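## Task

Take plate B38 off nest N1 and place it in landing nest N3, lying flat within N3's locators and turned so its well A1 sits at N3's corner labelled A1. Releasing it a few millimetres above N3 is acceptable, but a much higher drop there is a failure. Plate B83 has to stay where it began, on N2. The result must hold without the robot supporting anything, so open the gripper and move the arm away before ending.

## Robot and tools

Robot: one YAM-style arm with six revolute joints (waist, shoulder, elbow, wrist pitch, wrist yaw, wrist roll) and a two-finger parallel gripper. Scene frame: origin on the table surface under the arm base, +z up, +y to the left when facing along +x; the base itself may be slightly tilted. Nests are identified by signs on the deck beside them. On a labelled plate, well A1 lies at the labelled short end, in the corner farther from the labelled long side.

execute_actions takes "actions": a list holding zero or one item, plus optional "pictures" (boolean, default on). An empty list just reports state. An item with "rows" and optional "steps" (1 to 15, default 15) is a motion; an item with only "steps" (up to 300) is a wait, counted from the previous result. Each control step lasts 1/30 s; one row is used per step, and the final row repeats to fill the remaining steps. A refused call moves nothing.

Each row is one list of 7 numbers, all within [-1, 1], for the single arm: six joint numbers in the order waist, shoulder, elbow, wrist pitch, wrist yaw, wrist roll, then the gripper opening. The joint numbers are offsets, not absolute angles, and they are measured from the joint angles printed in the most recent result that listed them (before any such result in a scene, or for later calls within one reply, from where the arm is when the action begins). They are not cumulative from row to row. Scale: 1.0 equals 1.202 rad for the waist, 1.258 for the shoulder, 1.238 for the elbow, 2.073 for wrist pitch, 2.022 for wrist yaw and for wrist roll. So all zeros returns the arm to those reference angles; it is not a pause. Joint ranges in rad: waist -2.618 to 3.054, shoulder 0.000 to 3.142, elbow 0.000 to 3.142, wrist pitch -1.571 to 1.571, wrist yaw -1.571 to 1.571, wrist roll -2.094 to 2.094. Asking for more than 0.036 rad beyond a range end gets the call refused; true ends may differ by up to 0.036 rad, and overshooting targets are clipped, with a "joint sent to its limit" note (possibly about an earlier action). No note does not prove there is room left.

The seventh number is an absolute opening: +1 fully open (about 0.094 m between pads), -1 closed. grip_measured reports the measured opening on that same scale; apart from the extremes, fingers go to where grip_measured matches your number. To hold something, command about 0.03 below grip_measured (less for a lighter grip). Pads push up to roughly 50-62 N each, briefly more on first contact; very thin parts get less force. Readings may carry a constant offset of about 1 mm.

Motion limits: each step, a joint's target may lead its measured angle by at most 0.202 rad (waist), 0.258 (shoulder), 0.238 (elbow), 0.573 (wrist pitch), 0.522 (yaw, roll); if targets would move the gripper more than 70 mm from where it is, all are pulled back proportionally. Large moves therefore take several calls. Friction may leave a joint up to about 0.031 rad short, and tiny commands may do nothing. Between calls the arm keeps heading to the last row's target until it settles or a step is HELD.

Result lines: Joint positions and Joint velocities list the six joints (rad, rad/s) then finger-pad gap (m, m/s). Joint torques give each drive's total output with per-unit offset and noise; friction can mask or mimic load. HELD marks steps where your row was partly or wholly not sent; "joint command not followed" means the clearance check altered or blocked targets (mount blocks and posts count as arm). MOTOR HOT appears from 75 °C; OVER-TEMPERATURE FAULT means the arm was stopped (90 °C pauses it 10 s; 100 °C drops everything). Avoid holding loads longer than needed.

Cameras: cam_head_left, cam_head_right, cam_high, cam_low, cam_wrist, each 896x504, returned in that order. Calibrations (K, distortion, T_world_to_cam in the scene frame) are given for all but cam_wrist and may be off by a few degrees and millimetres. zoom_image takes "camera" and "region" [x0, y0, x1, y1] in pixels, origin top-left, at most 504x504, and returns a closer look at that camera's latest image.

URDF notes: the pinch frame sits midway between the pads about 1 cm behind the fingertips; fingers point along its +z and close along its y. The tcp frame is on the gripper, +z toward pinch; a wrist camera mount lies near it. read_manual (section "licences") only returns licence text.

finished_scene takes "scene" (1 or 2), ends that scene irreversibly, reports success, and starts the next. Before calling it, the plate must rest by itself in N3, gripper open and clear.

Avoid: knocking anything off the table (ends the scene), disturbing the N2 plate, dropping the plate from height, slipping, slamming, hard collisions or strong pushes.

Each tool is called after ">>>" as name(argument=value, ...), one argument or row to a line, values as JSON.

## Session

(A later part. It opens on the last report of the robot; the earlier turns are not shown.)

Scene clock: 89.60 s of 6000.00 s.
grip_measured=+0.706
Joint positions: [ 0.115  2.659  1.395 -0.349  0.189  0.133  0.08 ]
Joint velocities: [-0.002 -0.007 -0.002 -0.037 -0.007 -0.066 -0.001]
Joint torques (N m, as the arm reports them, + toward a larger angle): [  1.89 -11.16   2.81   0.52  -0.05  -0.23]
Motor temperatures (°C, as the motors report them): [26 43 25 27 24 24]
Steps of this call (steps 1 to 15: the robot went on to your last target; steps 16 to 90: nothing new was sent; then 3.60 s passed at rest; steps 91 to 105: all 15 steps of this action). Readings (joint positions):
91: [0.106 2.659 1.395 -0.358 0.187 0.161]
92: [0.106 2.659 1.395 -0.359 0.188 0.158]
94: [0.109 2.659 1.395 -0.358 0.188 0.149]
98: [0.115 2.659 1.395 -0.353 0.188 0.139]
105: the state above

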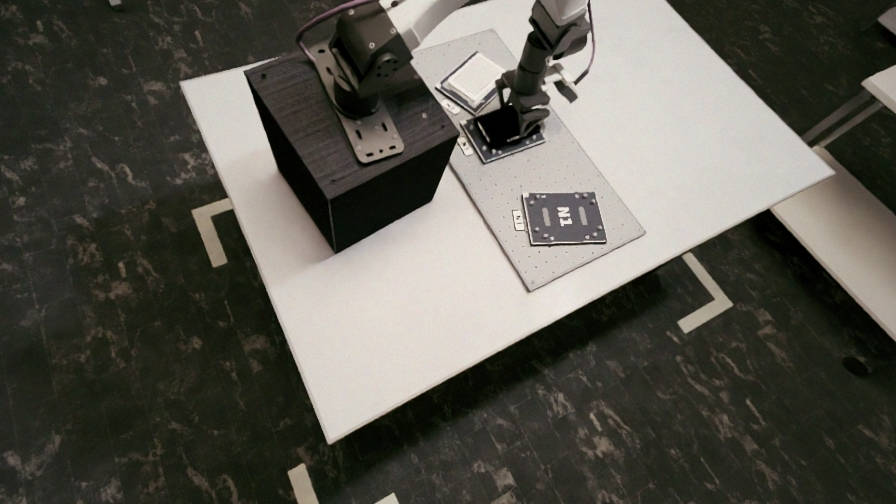

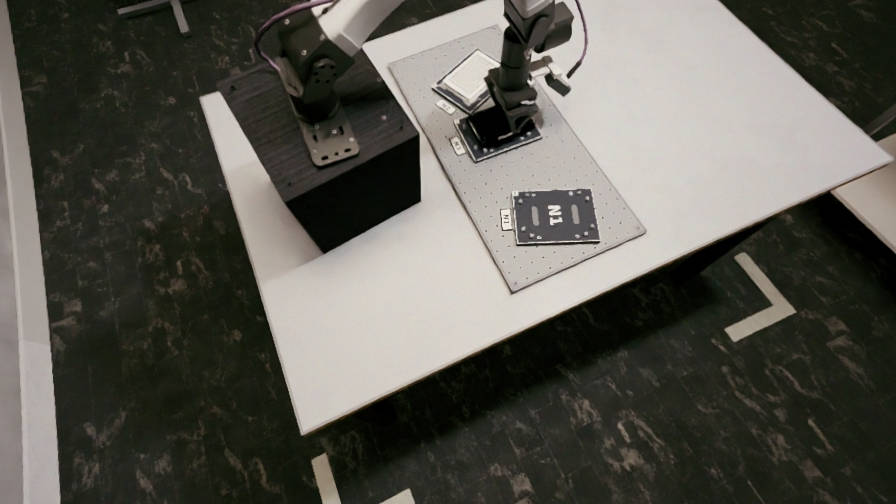

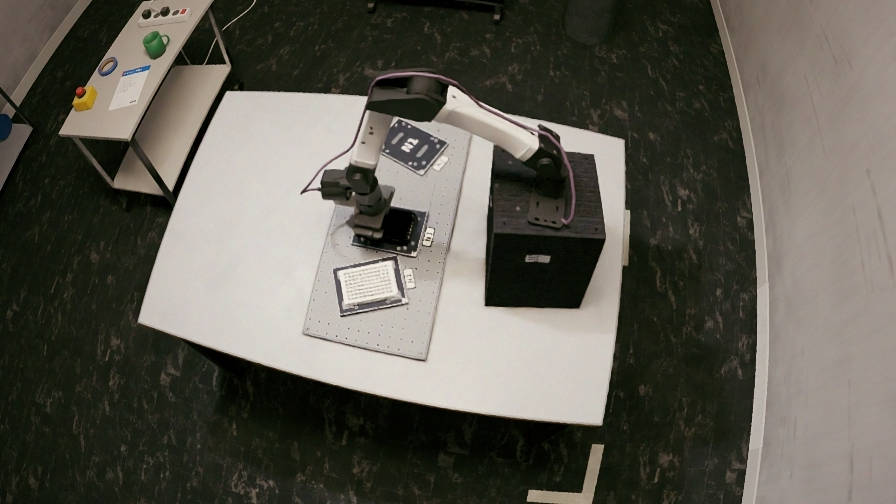

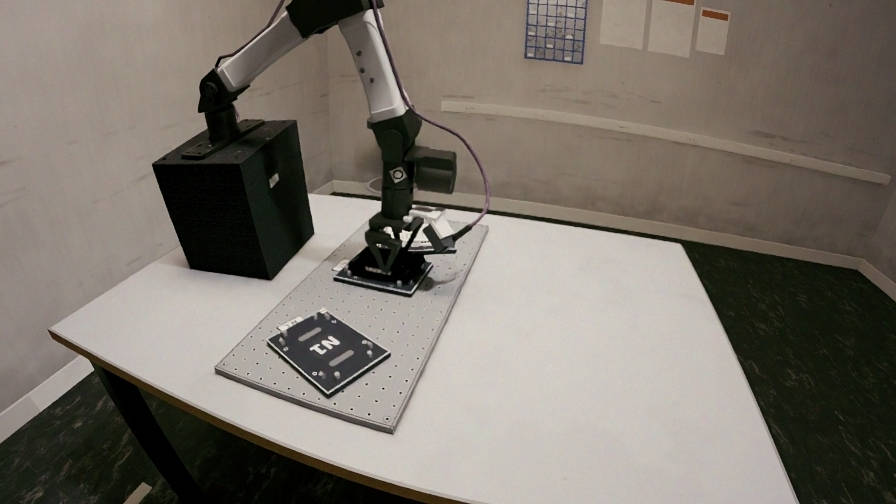

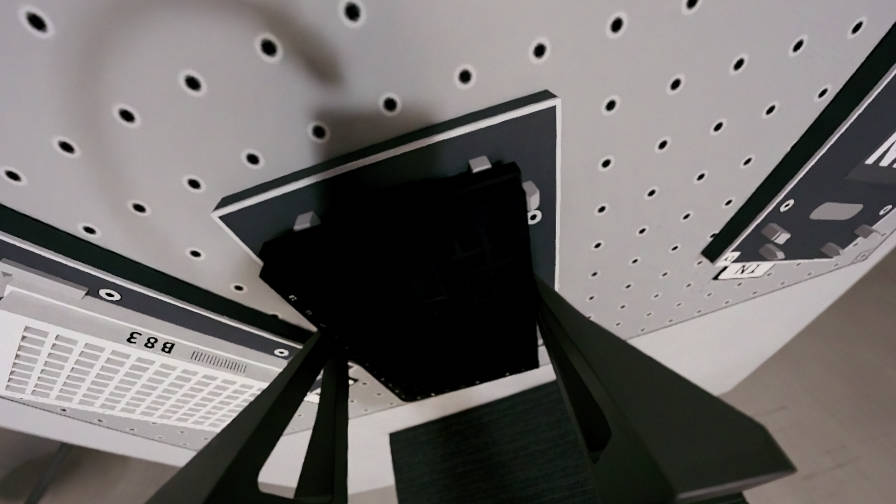

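>>> execute_actions(
  actions=[
    {"rows":[[0,0.008,0.002,0.002,0,0,0.675],[0,0.014,0.004,0.004,0,0,0.675],[0,0.02,0.006,0.006,0,0,0.675],[0,0.025,0.008,0.008,0,0,0.675],[0,0.03,0.01,0.01,0,0,0.675],[0,0.035,0.012,0.012,0,0,0.675]],"steps":15},
  ],
)

>>> zoom_image(
  camera="cam_low",
  region=[310, 200, 470, 320],
)

>>> zoom_image(
  camera="cam_head_left",
  region=[440, 60, 600, 190],
)

>>> zoom_image(
  camera="cam_high",
  region=[320, 160, 460, 280],
)

Scene clock: 94.70 s of 6000.00 s.
grip_measured=+0.706
Joint positions: [ 0.115  2.668  1.395 -0.338  0.195  0.132  0.08 ]
Joint velocities: [-0.007  0.007 -0.007 -0.037 -0.007  0.022 -0.   ]
Joint torques (N m, as the arm reports them, + toward a larger angle): [ 1.29 -9.94  4.84  0.55 -0.1  -0.07]
Motor temperatures (°C, as the motors report them): [26 43 24 27 24 24]
Steps of this call (steps 1 to 15: the robot went on to your last target; steps 16 to 90: nothing new was sent; then 1.60 s passed at rest; steps 91 to 105: all 15 steps of this action). Readings (joint positions):
91: [0.115 2.659 1.395 -0.349 0.190 0.132]
92: [0.115 2.659 1.395 -0.349 0.190 0.132]
94: [0.115 2.659 1.395 -0.349 0.190 0.132]
98: [0.115 2.668 1.395 -0.339 0.195 0.132]
105: the state above

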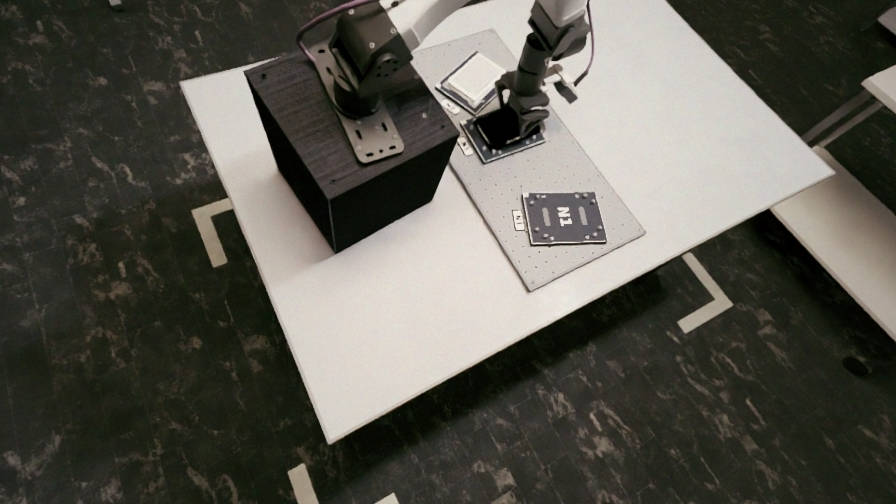

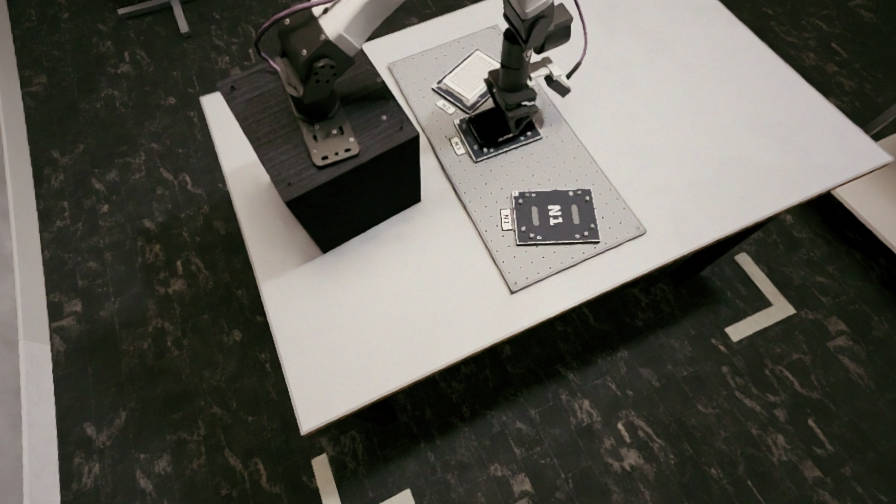

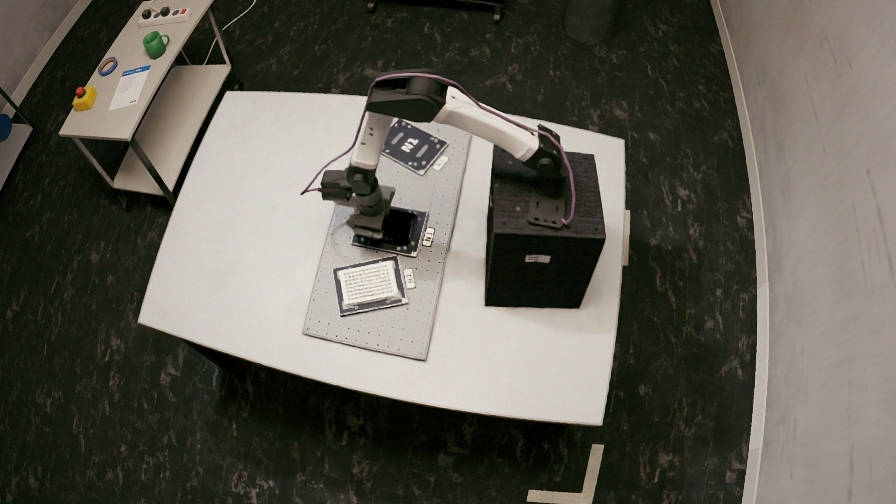

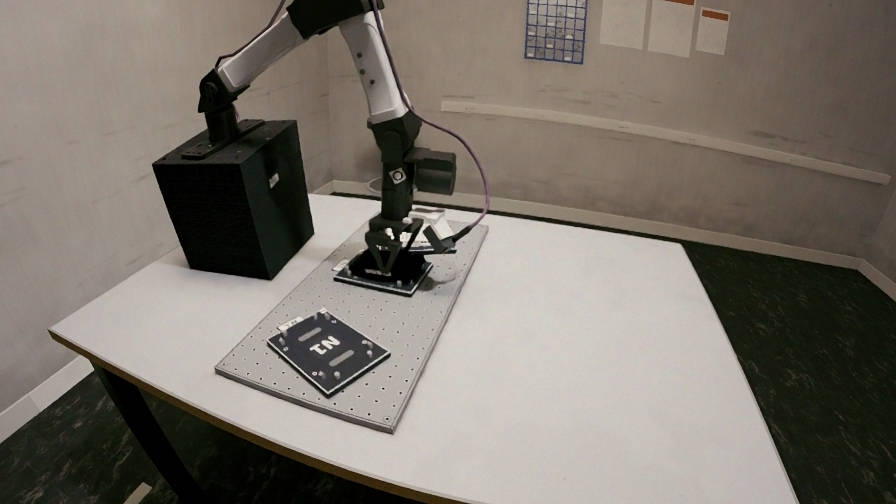

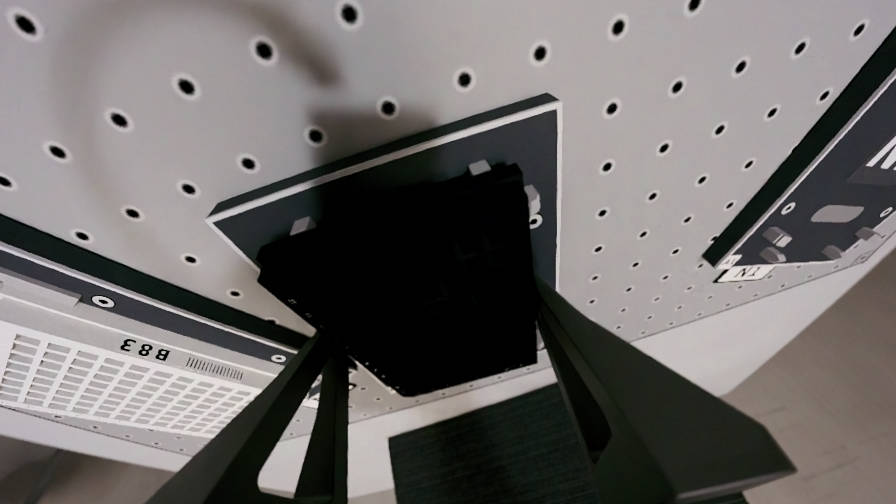

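Region (310, 200, 470, 320) of cam_low's 896x504 image, scaled by 3.150, with more detail than that image has; it fills the top 378 rows of this view, and the rest is white.

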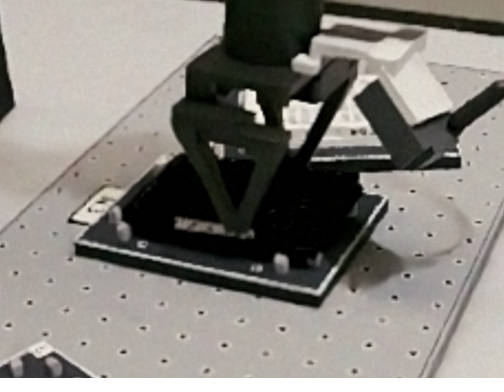

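Region (440, 60, 600, 190) of cam_head_left's 896x504 image, scaled by 3.150, with more detail than that image has; it fills the top 410 rows of this view, and the rest is white.

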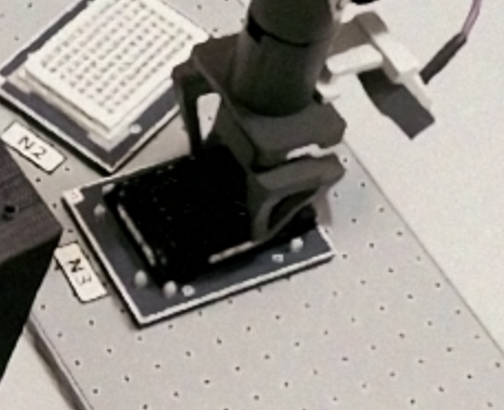

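Region (320, 160, 460, 280) of cam_high's 896x504 image, scaled by 3.600, with more detail than that image has; it fills the top 432 rows of this view, and the rest is white.

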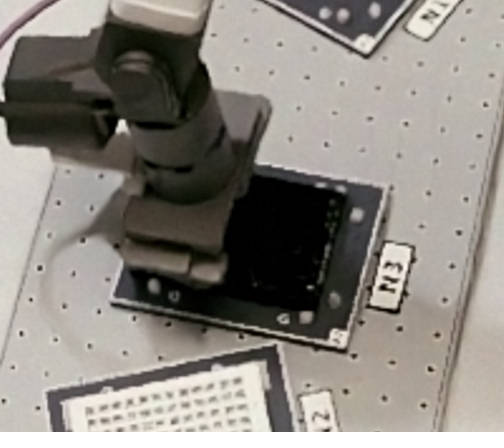

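>>> execute_actions(
  actions=[
    {"rows":[[0,-0.015,0,0,-0.004,0,0.675],[0,-0.03,0,0,-0.004,0,0.675],[0,-0.035,0,0,-0.004,0,0.675],[0,-0.035,0,0,-0.004,0,0.675],[0,-0.035,-0.012,0.002,-0.004,0,0.675],[0,-0.035,-0.024,0.004,-0.004,0,0.675],[0,-0.035,-0.034,0.006,-0.004,0,0.675],[0,-0.035,-0.04,0.006,-0.004,0,0.675]],"steps":15},
  ],
)

>>> zoom_image(
  camera="cam_low",
  region=[310, 200, 470, 320],
)

>>> zoom_image(
  camera="cam_high",
  region=[320, 160, 460, 280],
)

Scene clock: 97.60 s of 6000.00 s.
grip_measured=+0.706
Joint positions: [ 0.115  2.642  1.361 -0.33   0.194  0.132  0.08 ]
Joint velocities: [-0.012  0.012  0.007 -0.022 -0.051  0.022  0.   ]
Joint torques (N m, as the arm reports them, + toward a larger angle): [  1.34 -14.01   2.59   0.43  -0.1   -0.09]
Motor temperatures (°C, as the motors report them): [26 43 24 27 24 24]
Steps of this call (steps 1 to 15: the robot went on to your last target; steps 16 to 72: nothing new was sent; steps 73 to 87: all 15 steps of this action). Readings (joint positions):
73: [0.115 2.668 1.395 -0.339 0.195 0.132]
74: [0.115 2.665 1.395 -0.339 0.195 0.132]
76: [0.115 2.657 1.395 -0.342 0.195 0.132]
80: [0.115 2.644 1.383 -0.331 0.195 0.132]
87: the state above

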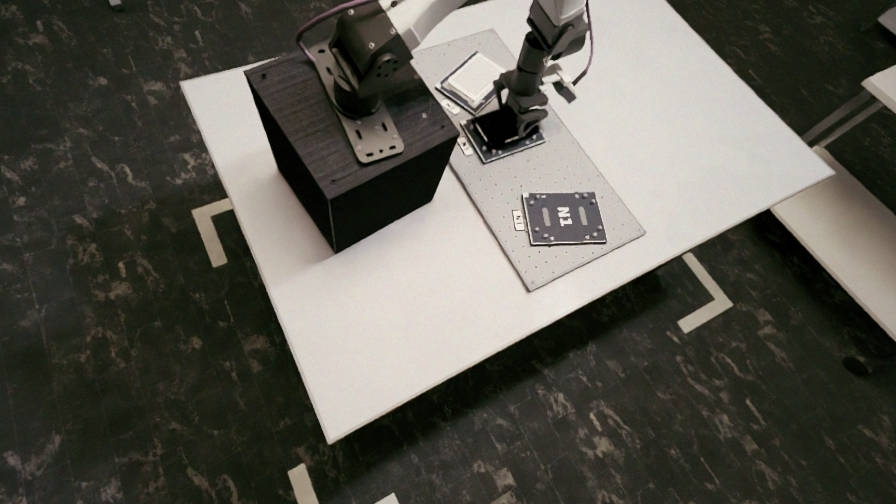

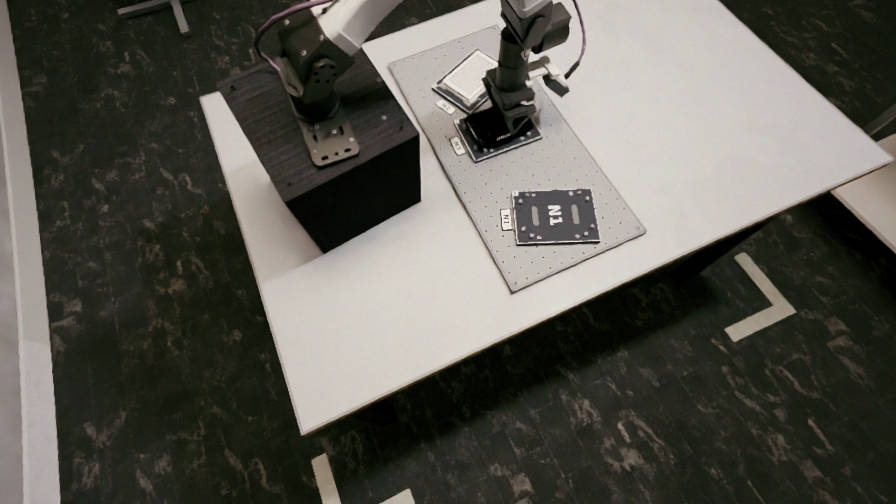

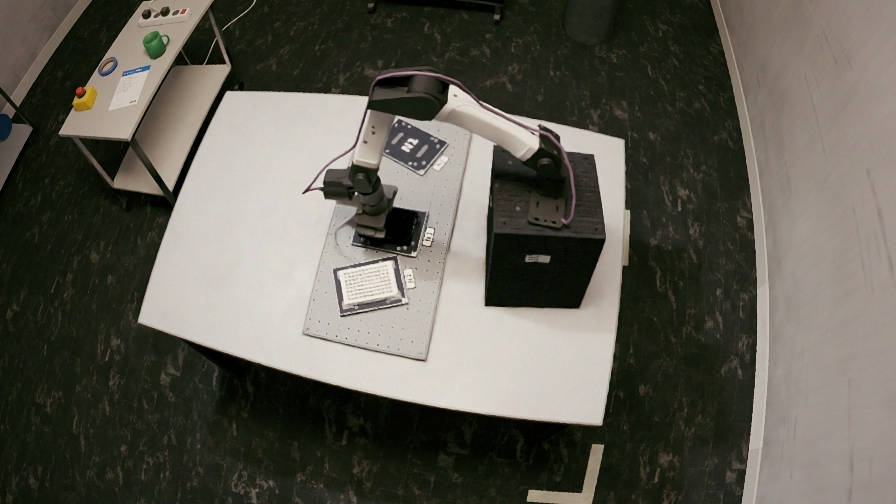

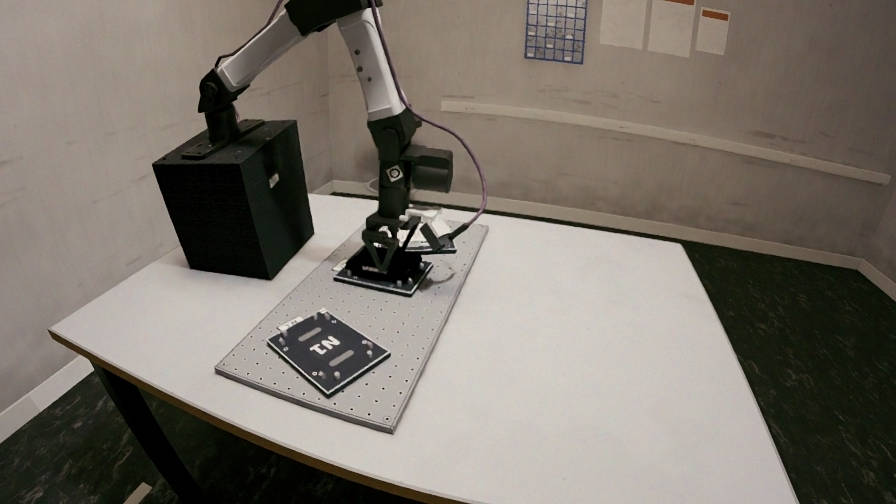

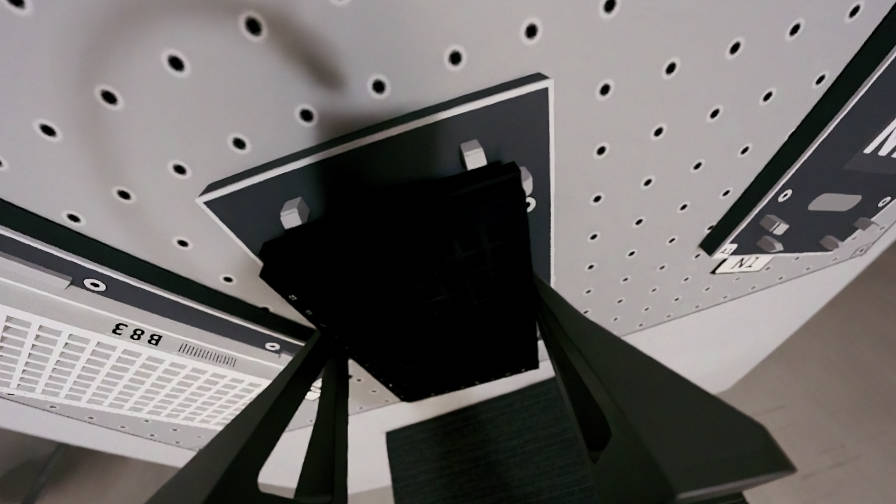

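Region (310, 200, 470, 320) of cam_low's 896x504 image, scaled by 3.150, with more detail than that image has; it fills the top 378 rows of this view, and the rest is white.

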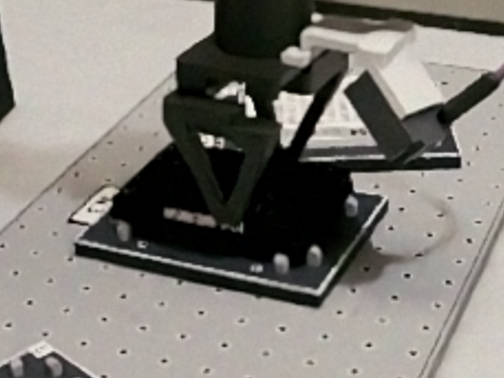

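Region (320, 160, 460, 280) of cam_high's 896x504 image, scaled by 3.600, with more detail than that image has; it fills the top 432 rows of this view, and the rest is white.

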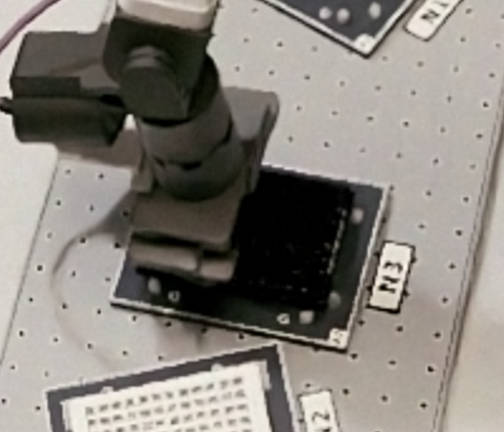

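>>> execute_actions(
  actions=[
    {"rows":[[0,0.01,0.006,0,0,0,0.675],[0,0.018,0.012,0.002,0,0,0.675],[0,0.024,0.016,0.004,0,0,0.675],[0,0.029,0.018,0.006,0,0,0.675],[0,0.034,0.02,0.008,0,0,0.675],[0,0.038,0.021,0.01,0,0,0.675],[0,0.042,0.022,0.012,0,0,0.675],[0,0.046,0.023,0.014,0,0,0.675]],"steps":15},
  ],
)

>>> zoom_image(
  camera="cam_low",
  region=[310, 200, 470, 320],
)

>>> zoom_image(
  camera="cam_high",
  region=[320, 160, 460, 280],
)

>>> zoom_image(
  camera="cam_head_left",
  region=[440, 60, 600, 190],
)

Scene clock: 100.60 s of 6000.00 s.
grip_measured=+0.706
Joint positions: [ 0.114  2.676  1.372 -0.308  0.2    0.134  0.08 ]
Joint velocities: [-0.012  0.017 -0.017  0.037  0.051  0.037  0.001]
Joint torques (N m, as the arm reports them, + toward a larger angle): [  1.3  -10.7    4.96   0.43  -0.06  -0.12]
Motor temperatures (°C, as the motors report them): [26 44 24 27 24 24]
Steps of this call (steps 1 to 15: the robot went on to your last target; steps 16 to 75: nothing new was sent; steps 76 to 90: all 15 steps of this action). Readings (joint positions):
76: [0.115 2.642 1.361 -0.330 0.194 0.132]
77: [0.115 2.642 1.361 -0.330 0.194 0.132]
79: [0.115 2.644 1.361 -0.329 0.194 0.132]
83: [0.114 2.665 1.369 -0.318 0.197 0.133]
90: the state above

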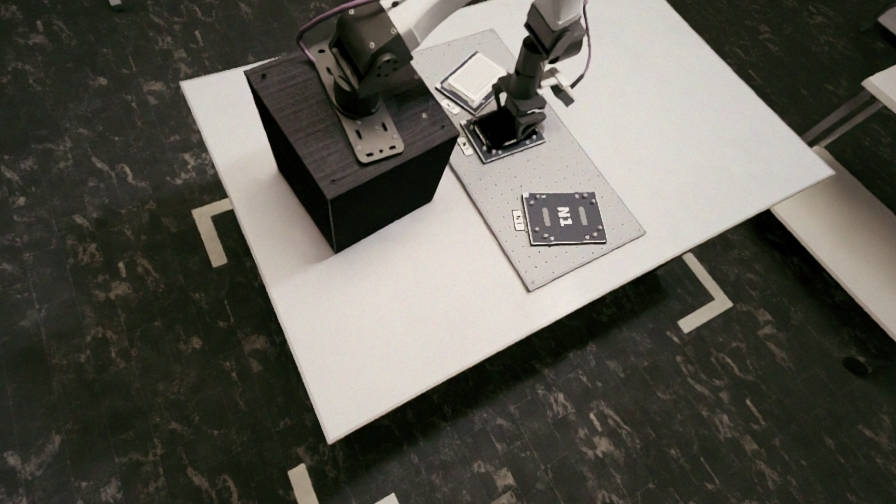

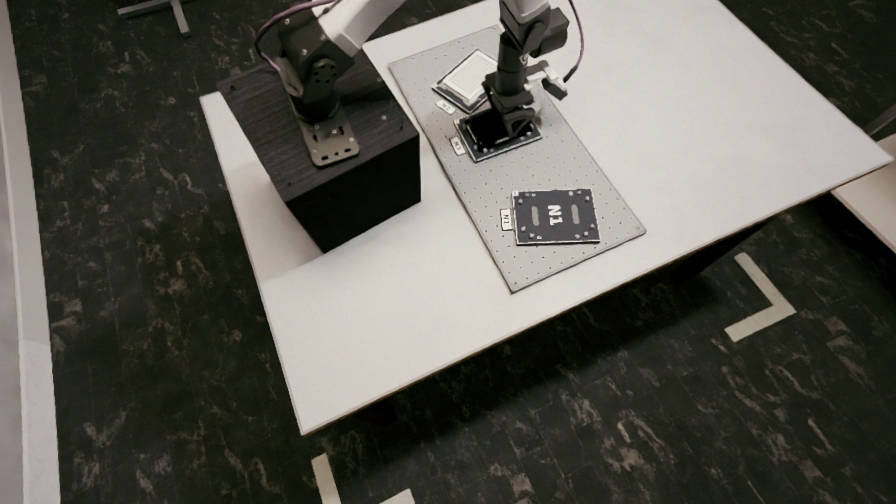

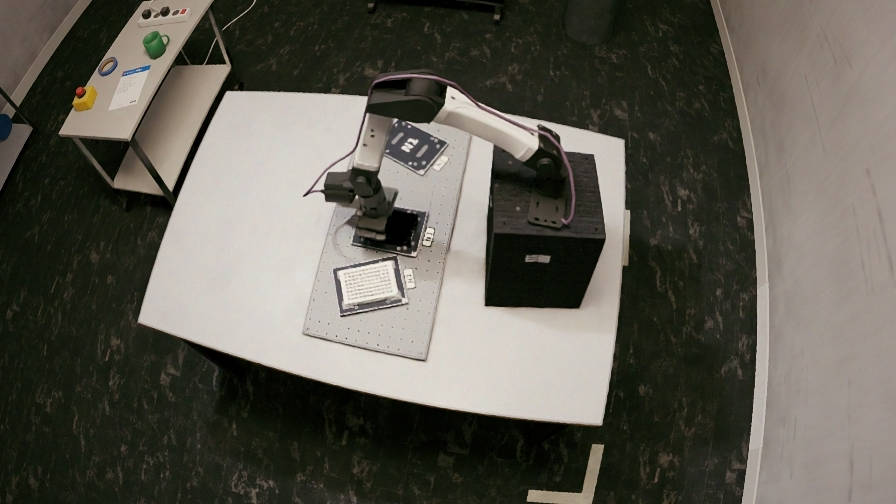

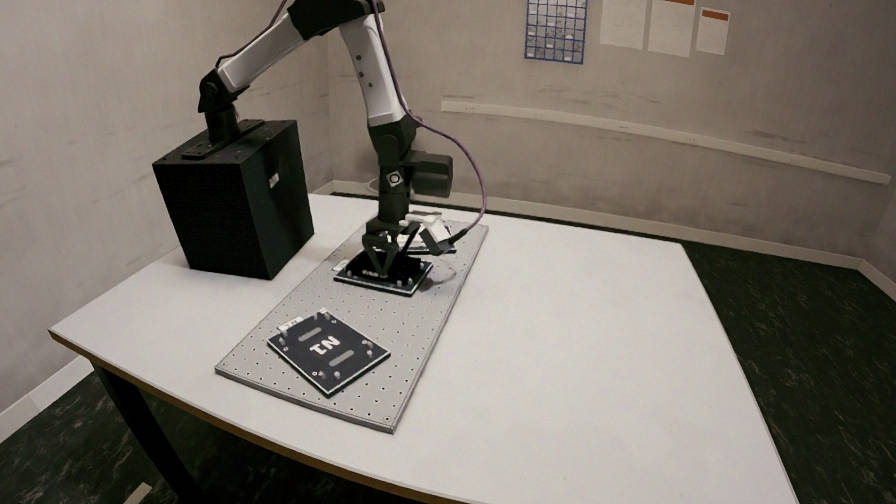

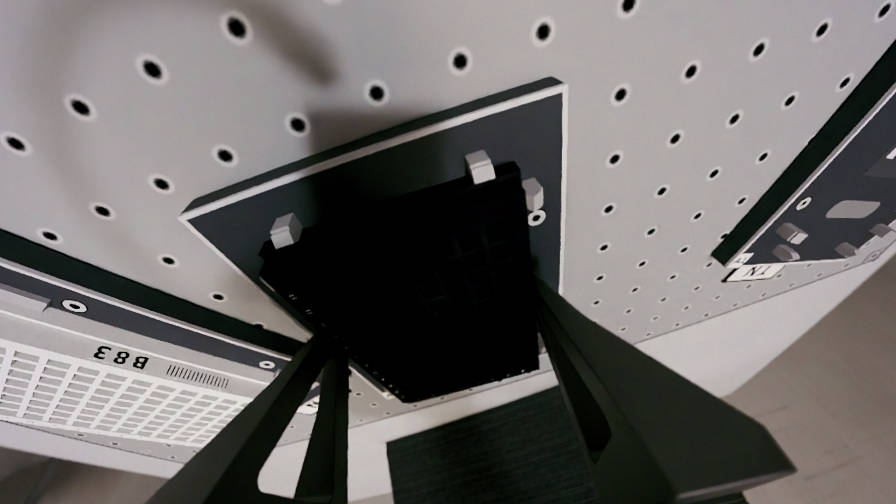

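Region (310, 200, 470, 320) of cam_low's 896x504 image, scaled by 3.150, with more detail than that image has; it fills the top 378 rows of this view, and the rest is white.

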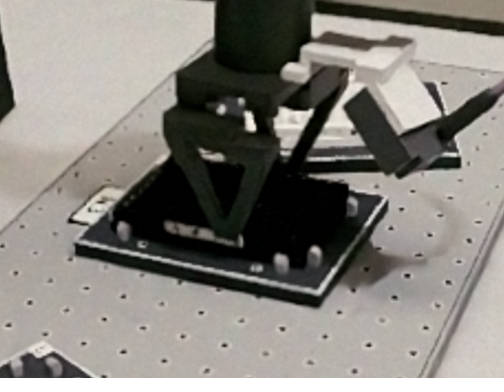

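Region (320, 160, 460, 280) of cam_high's 896x504 image, scaled by 3.600, with more detail than that image has; it fills the top 432 rows of this view, and the rest is white.

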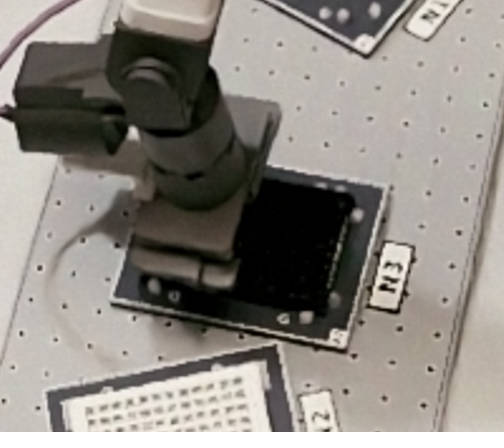

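Region (440, 60, 600, 190) of cam_head_left's 896x504 image, scaled by 3.150, with more detail than that image has; it fills the top 410 rows of this view, and the rest is white.

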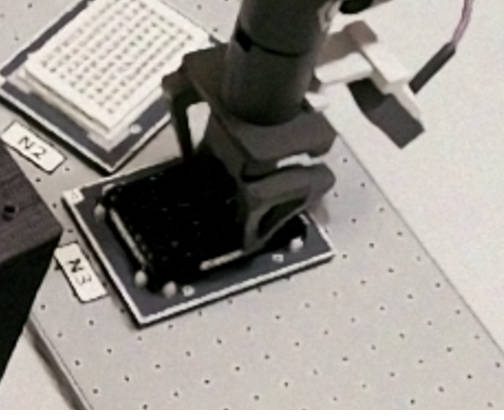

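>>> execute_actions(
  actions=[
    {"rows":[[0,0,0,0,0,0,0.72],[0,0,0,0,0,0,0.76],[0,0,0,0,0,0,0.82],[0,0,0,0,0,0,0.9],[0,0,0,0,0,0,1],[0,0,0,0,0,0,1],[0,0,0,0,0,0,1],[0,0,0,0,0,0,1],[0,-0.02,-0.006,-0.006,0,0,1],[0,-0.04,-0.012,-0.014,0,0,1],[0,-0.06,-0.018,-0.021,0,0,1],[0,-0.08,-0.024,-0.028,0,0,1],[0,-0.1,-0.03,-0.036,0,0,1],[0,-0.12,-0.035,-0.043,0,0,1],[0,-0.14,-0.04,-0.05,0,0,1]],"steps":15},
  ],
  pictures=false,
)

>>> execute_actions(
  actions=[
    {"rows":[[0,-0.2,-0.05,-0.06,0,0,1],[0,-0.26,-0.06,-0.07,0,0,1],[0,-0.32,-0.07,-0.08,0,0,1]],"steps":15},
  ],
)

>>> zoom_image(
  camera="cam_low",
  region=[310, 200, 470, 320],
)

>>> zoom_image(
  camera="cam_head_left",
  region=[440, 60, 600, 190],
)

Scene clock: 107.23 s of 6000.00 s.
grip_measured=+1.000
Joint positions: [ 0.114  2.582  1.341 -0.366  0.2    0.134  0.094]
Joint velocities: [ 0.007 -0.784 -0.173 -0.447 -0.066 -0.022  0.   ]
Joint torques (N m, as the arm reports them, + toward a larger angle): [  1.31 -15.22   3.28   0.46  -0.04  -0.11]
Motor temperatures (°C, as the motors report them): [26 44 24 27 24 24]
Steps of this call (steps 1 to 15: the robot went on to your last target; steps 16 to 90: nothing new was sent; then 3.13 s passed at rest; steps 91 to 105: all 15 steps of this action). Readings (joint positions):
91: [0.114 2.676 1.372 -0.308 0.200 0.134]
92: [0.114 2.676 1.372 -0.308 0.200 0.134]
94: [0.114 2.676 1.372 -0.308 0.200 0.134]
98: [0.114 2.676 1.372 -0.308 0.200 0.134]
105: the state above

Scene clock: 107.73 s of 6000.00 s.
grip_measured=+1.000
Joint positions: [ 0.114  2.162  1.271 -0.512  0.199  0.134  0.094]
Joint velocities: [-0.002  0.056  0.007 -0.168  0.066 -0.022  0.   ]
Joint torques (N m, as the arm reports them, + toward a larger angle): [  1.29 -10.48   4.59   0.75   0.02  -0.1 ]
Motor temperatures (°C, as the motors report them): [26 44 24 27 24 24]
Steps of this call (steps 1 to 15: all 15 steps of this action). Readings (joint positions):
1: [0.114 2.542 1.327 -0.380 0.199 0.134]
2: [0.114 2.487 1.306 -0.404 0.199 0.134]
4: [0.114 2.358 1.276 -0.453 0.199 0.134]
8: [0.114 2.164 1.271 -0.479 0.199 0.134]
15: the state above

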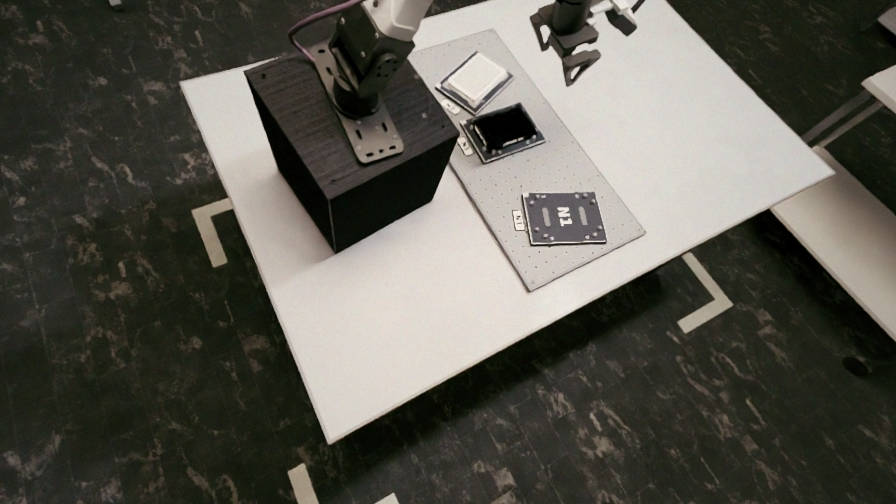

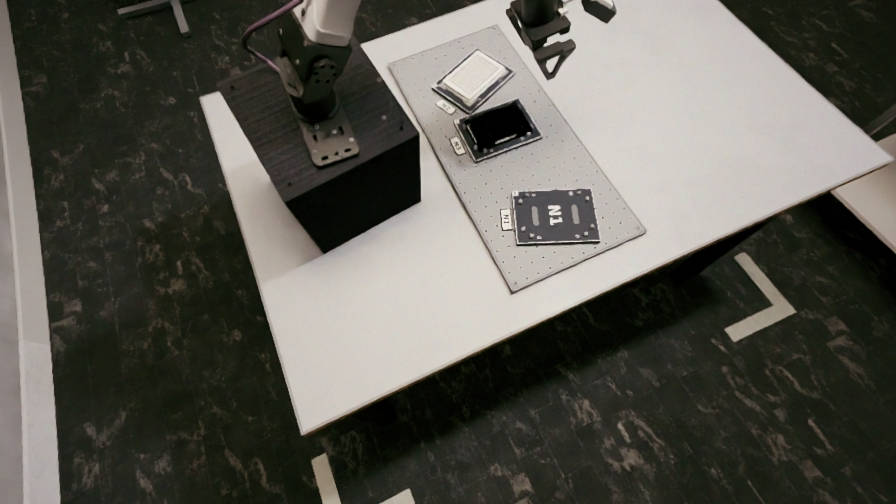

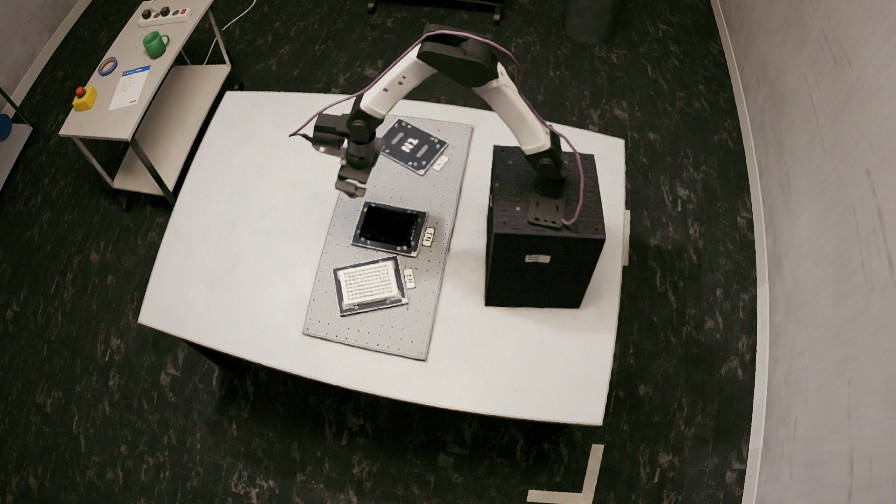

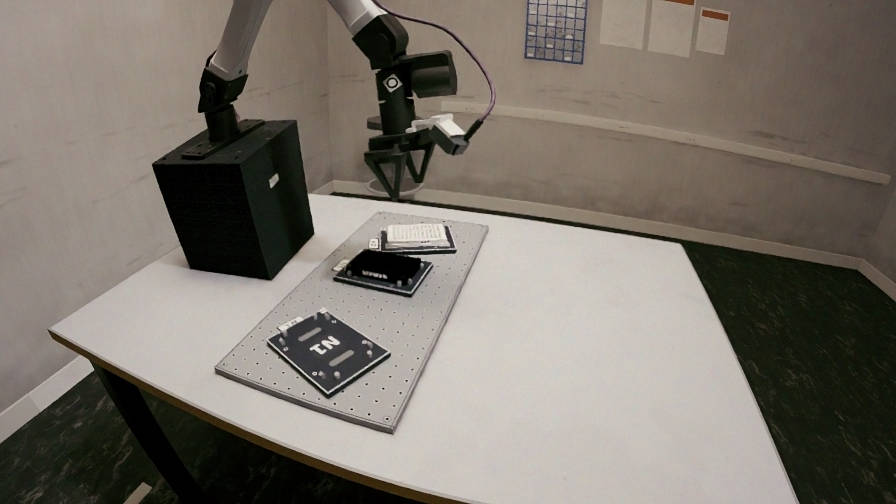

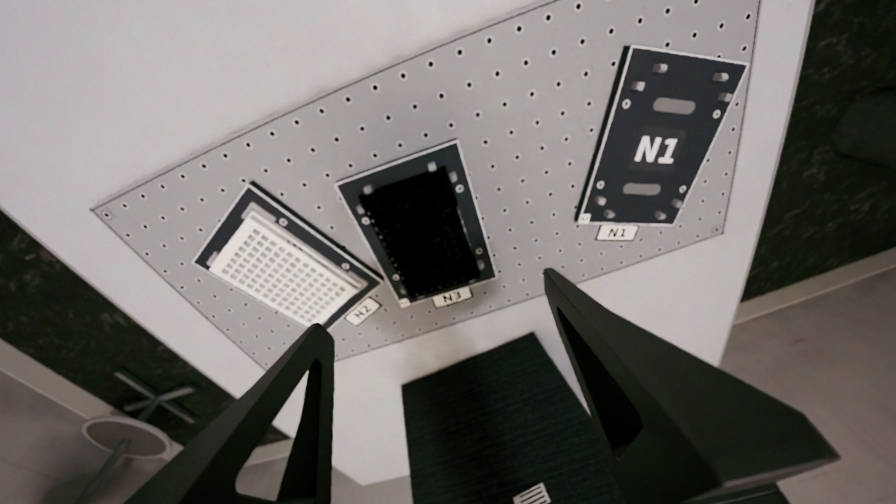

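Region (310, 200, 470, 320) of cam_low's 896x504 image, scaled by 3.150, with more detail than that image has; it fills the top 378 rows of this view, and the rest is white.

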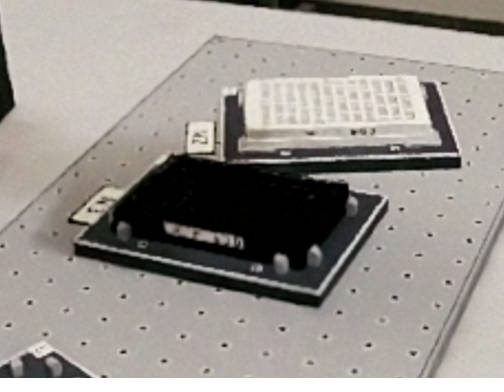

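Region (440, 60, 600, 190) of cam_head_left's 896x504 image, scaled by 3.150, with more detail than that image has; it fills the top 410 rows of this view, and the rest is white.

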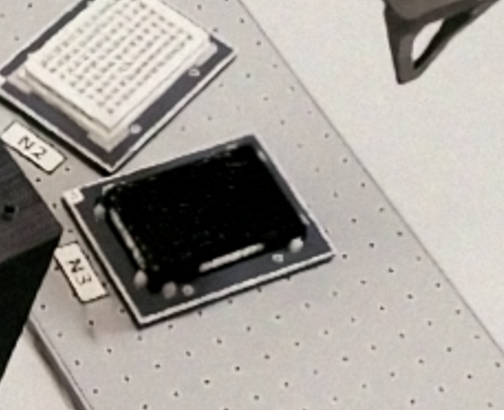

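Seated.

>>> finished_scene(
  scene=1,
)

The scene is finished: the task was done.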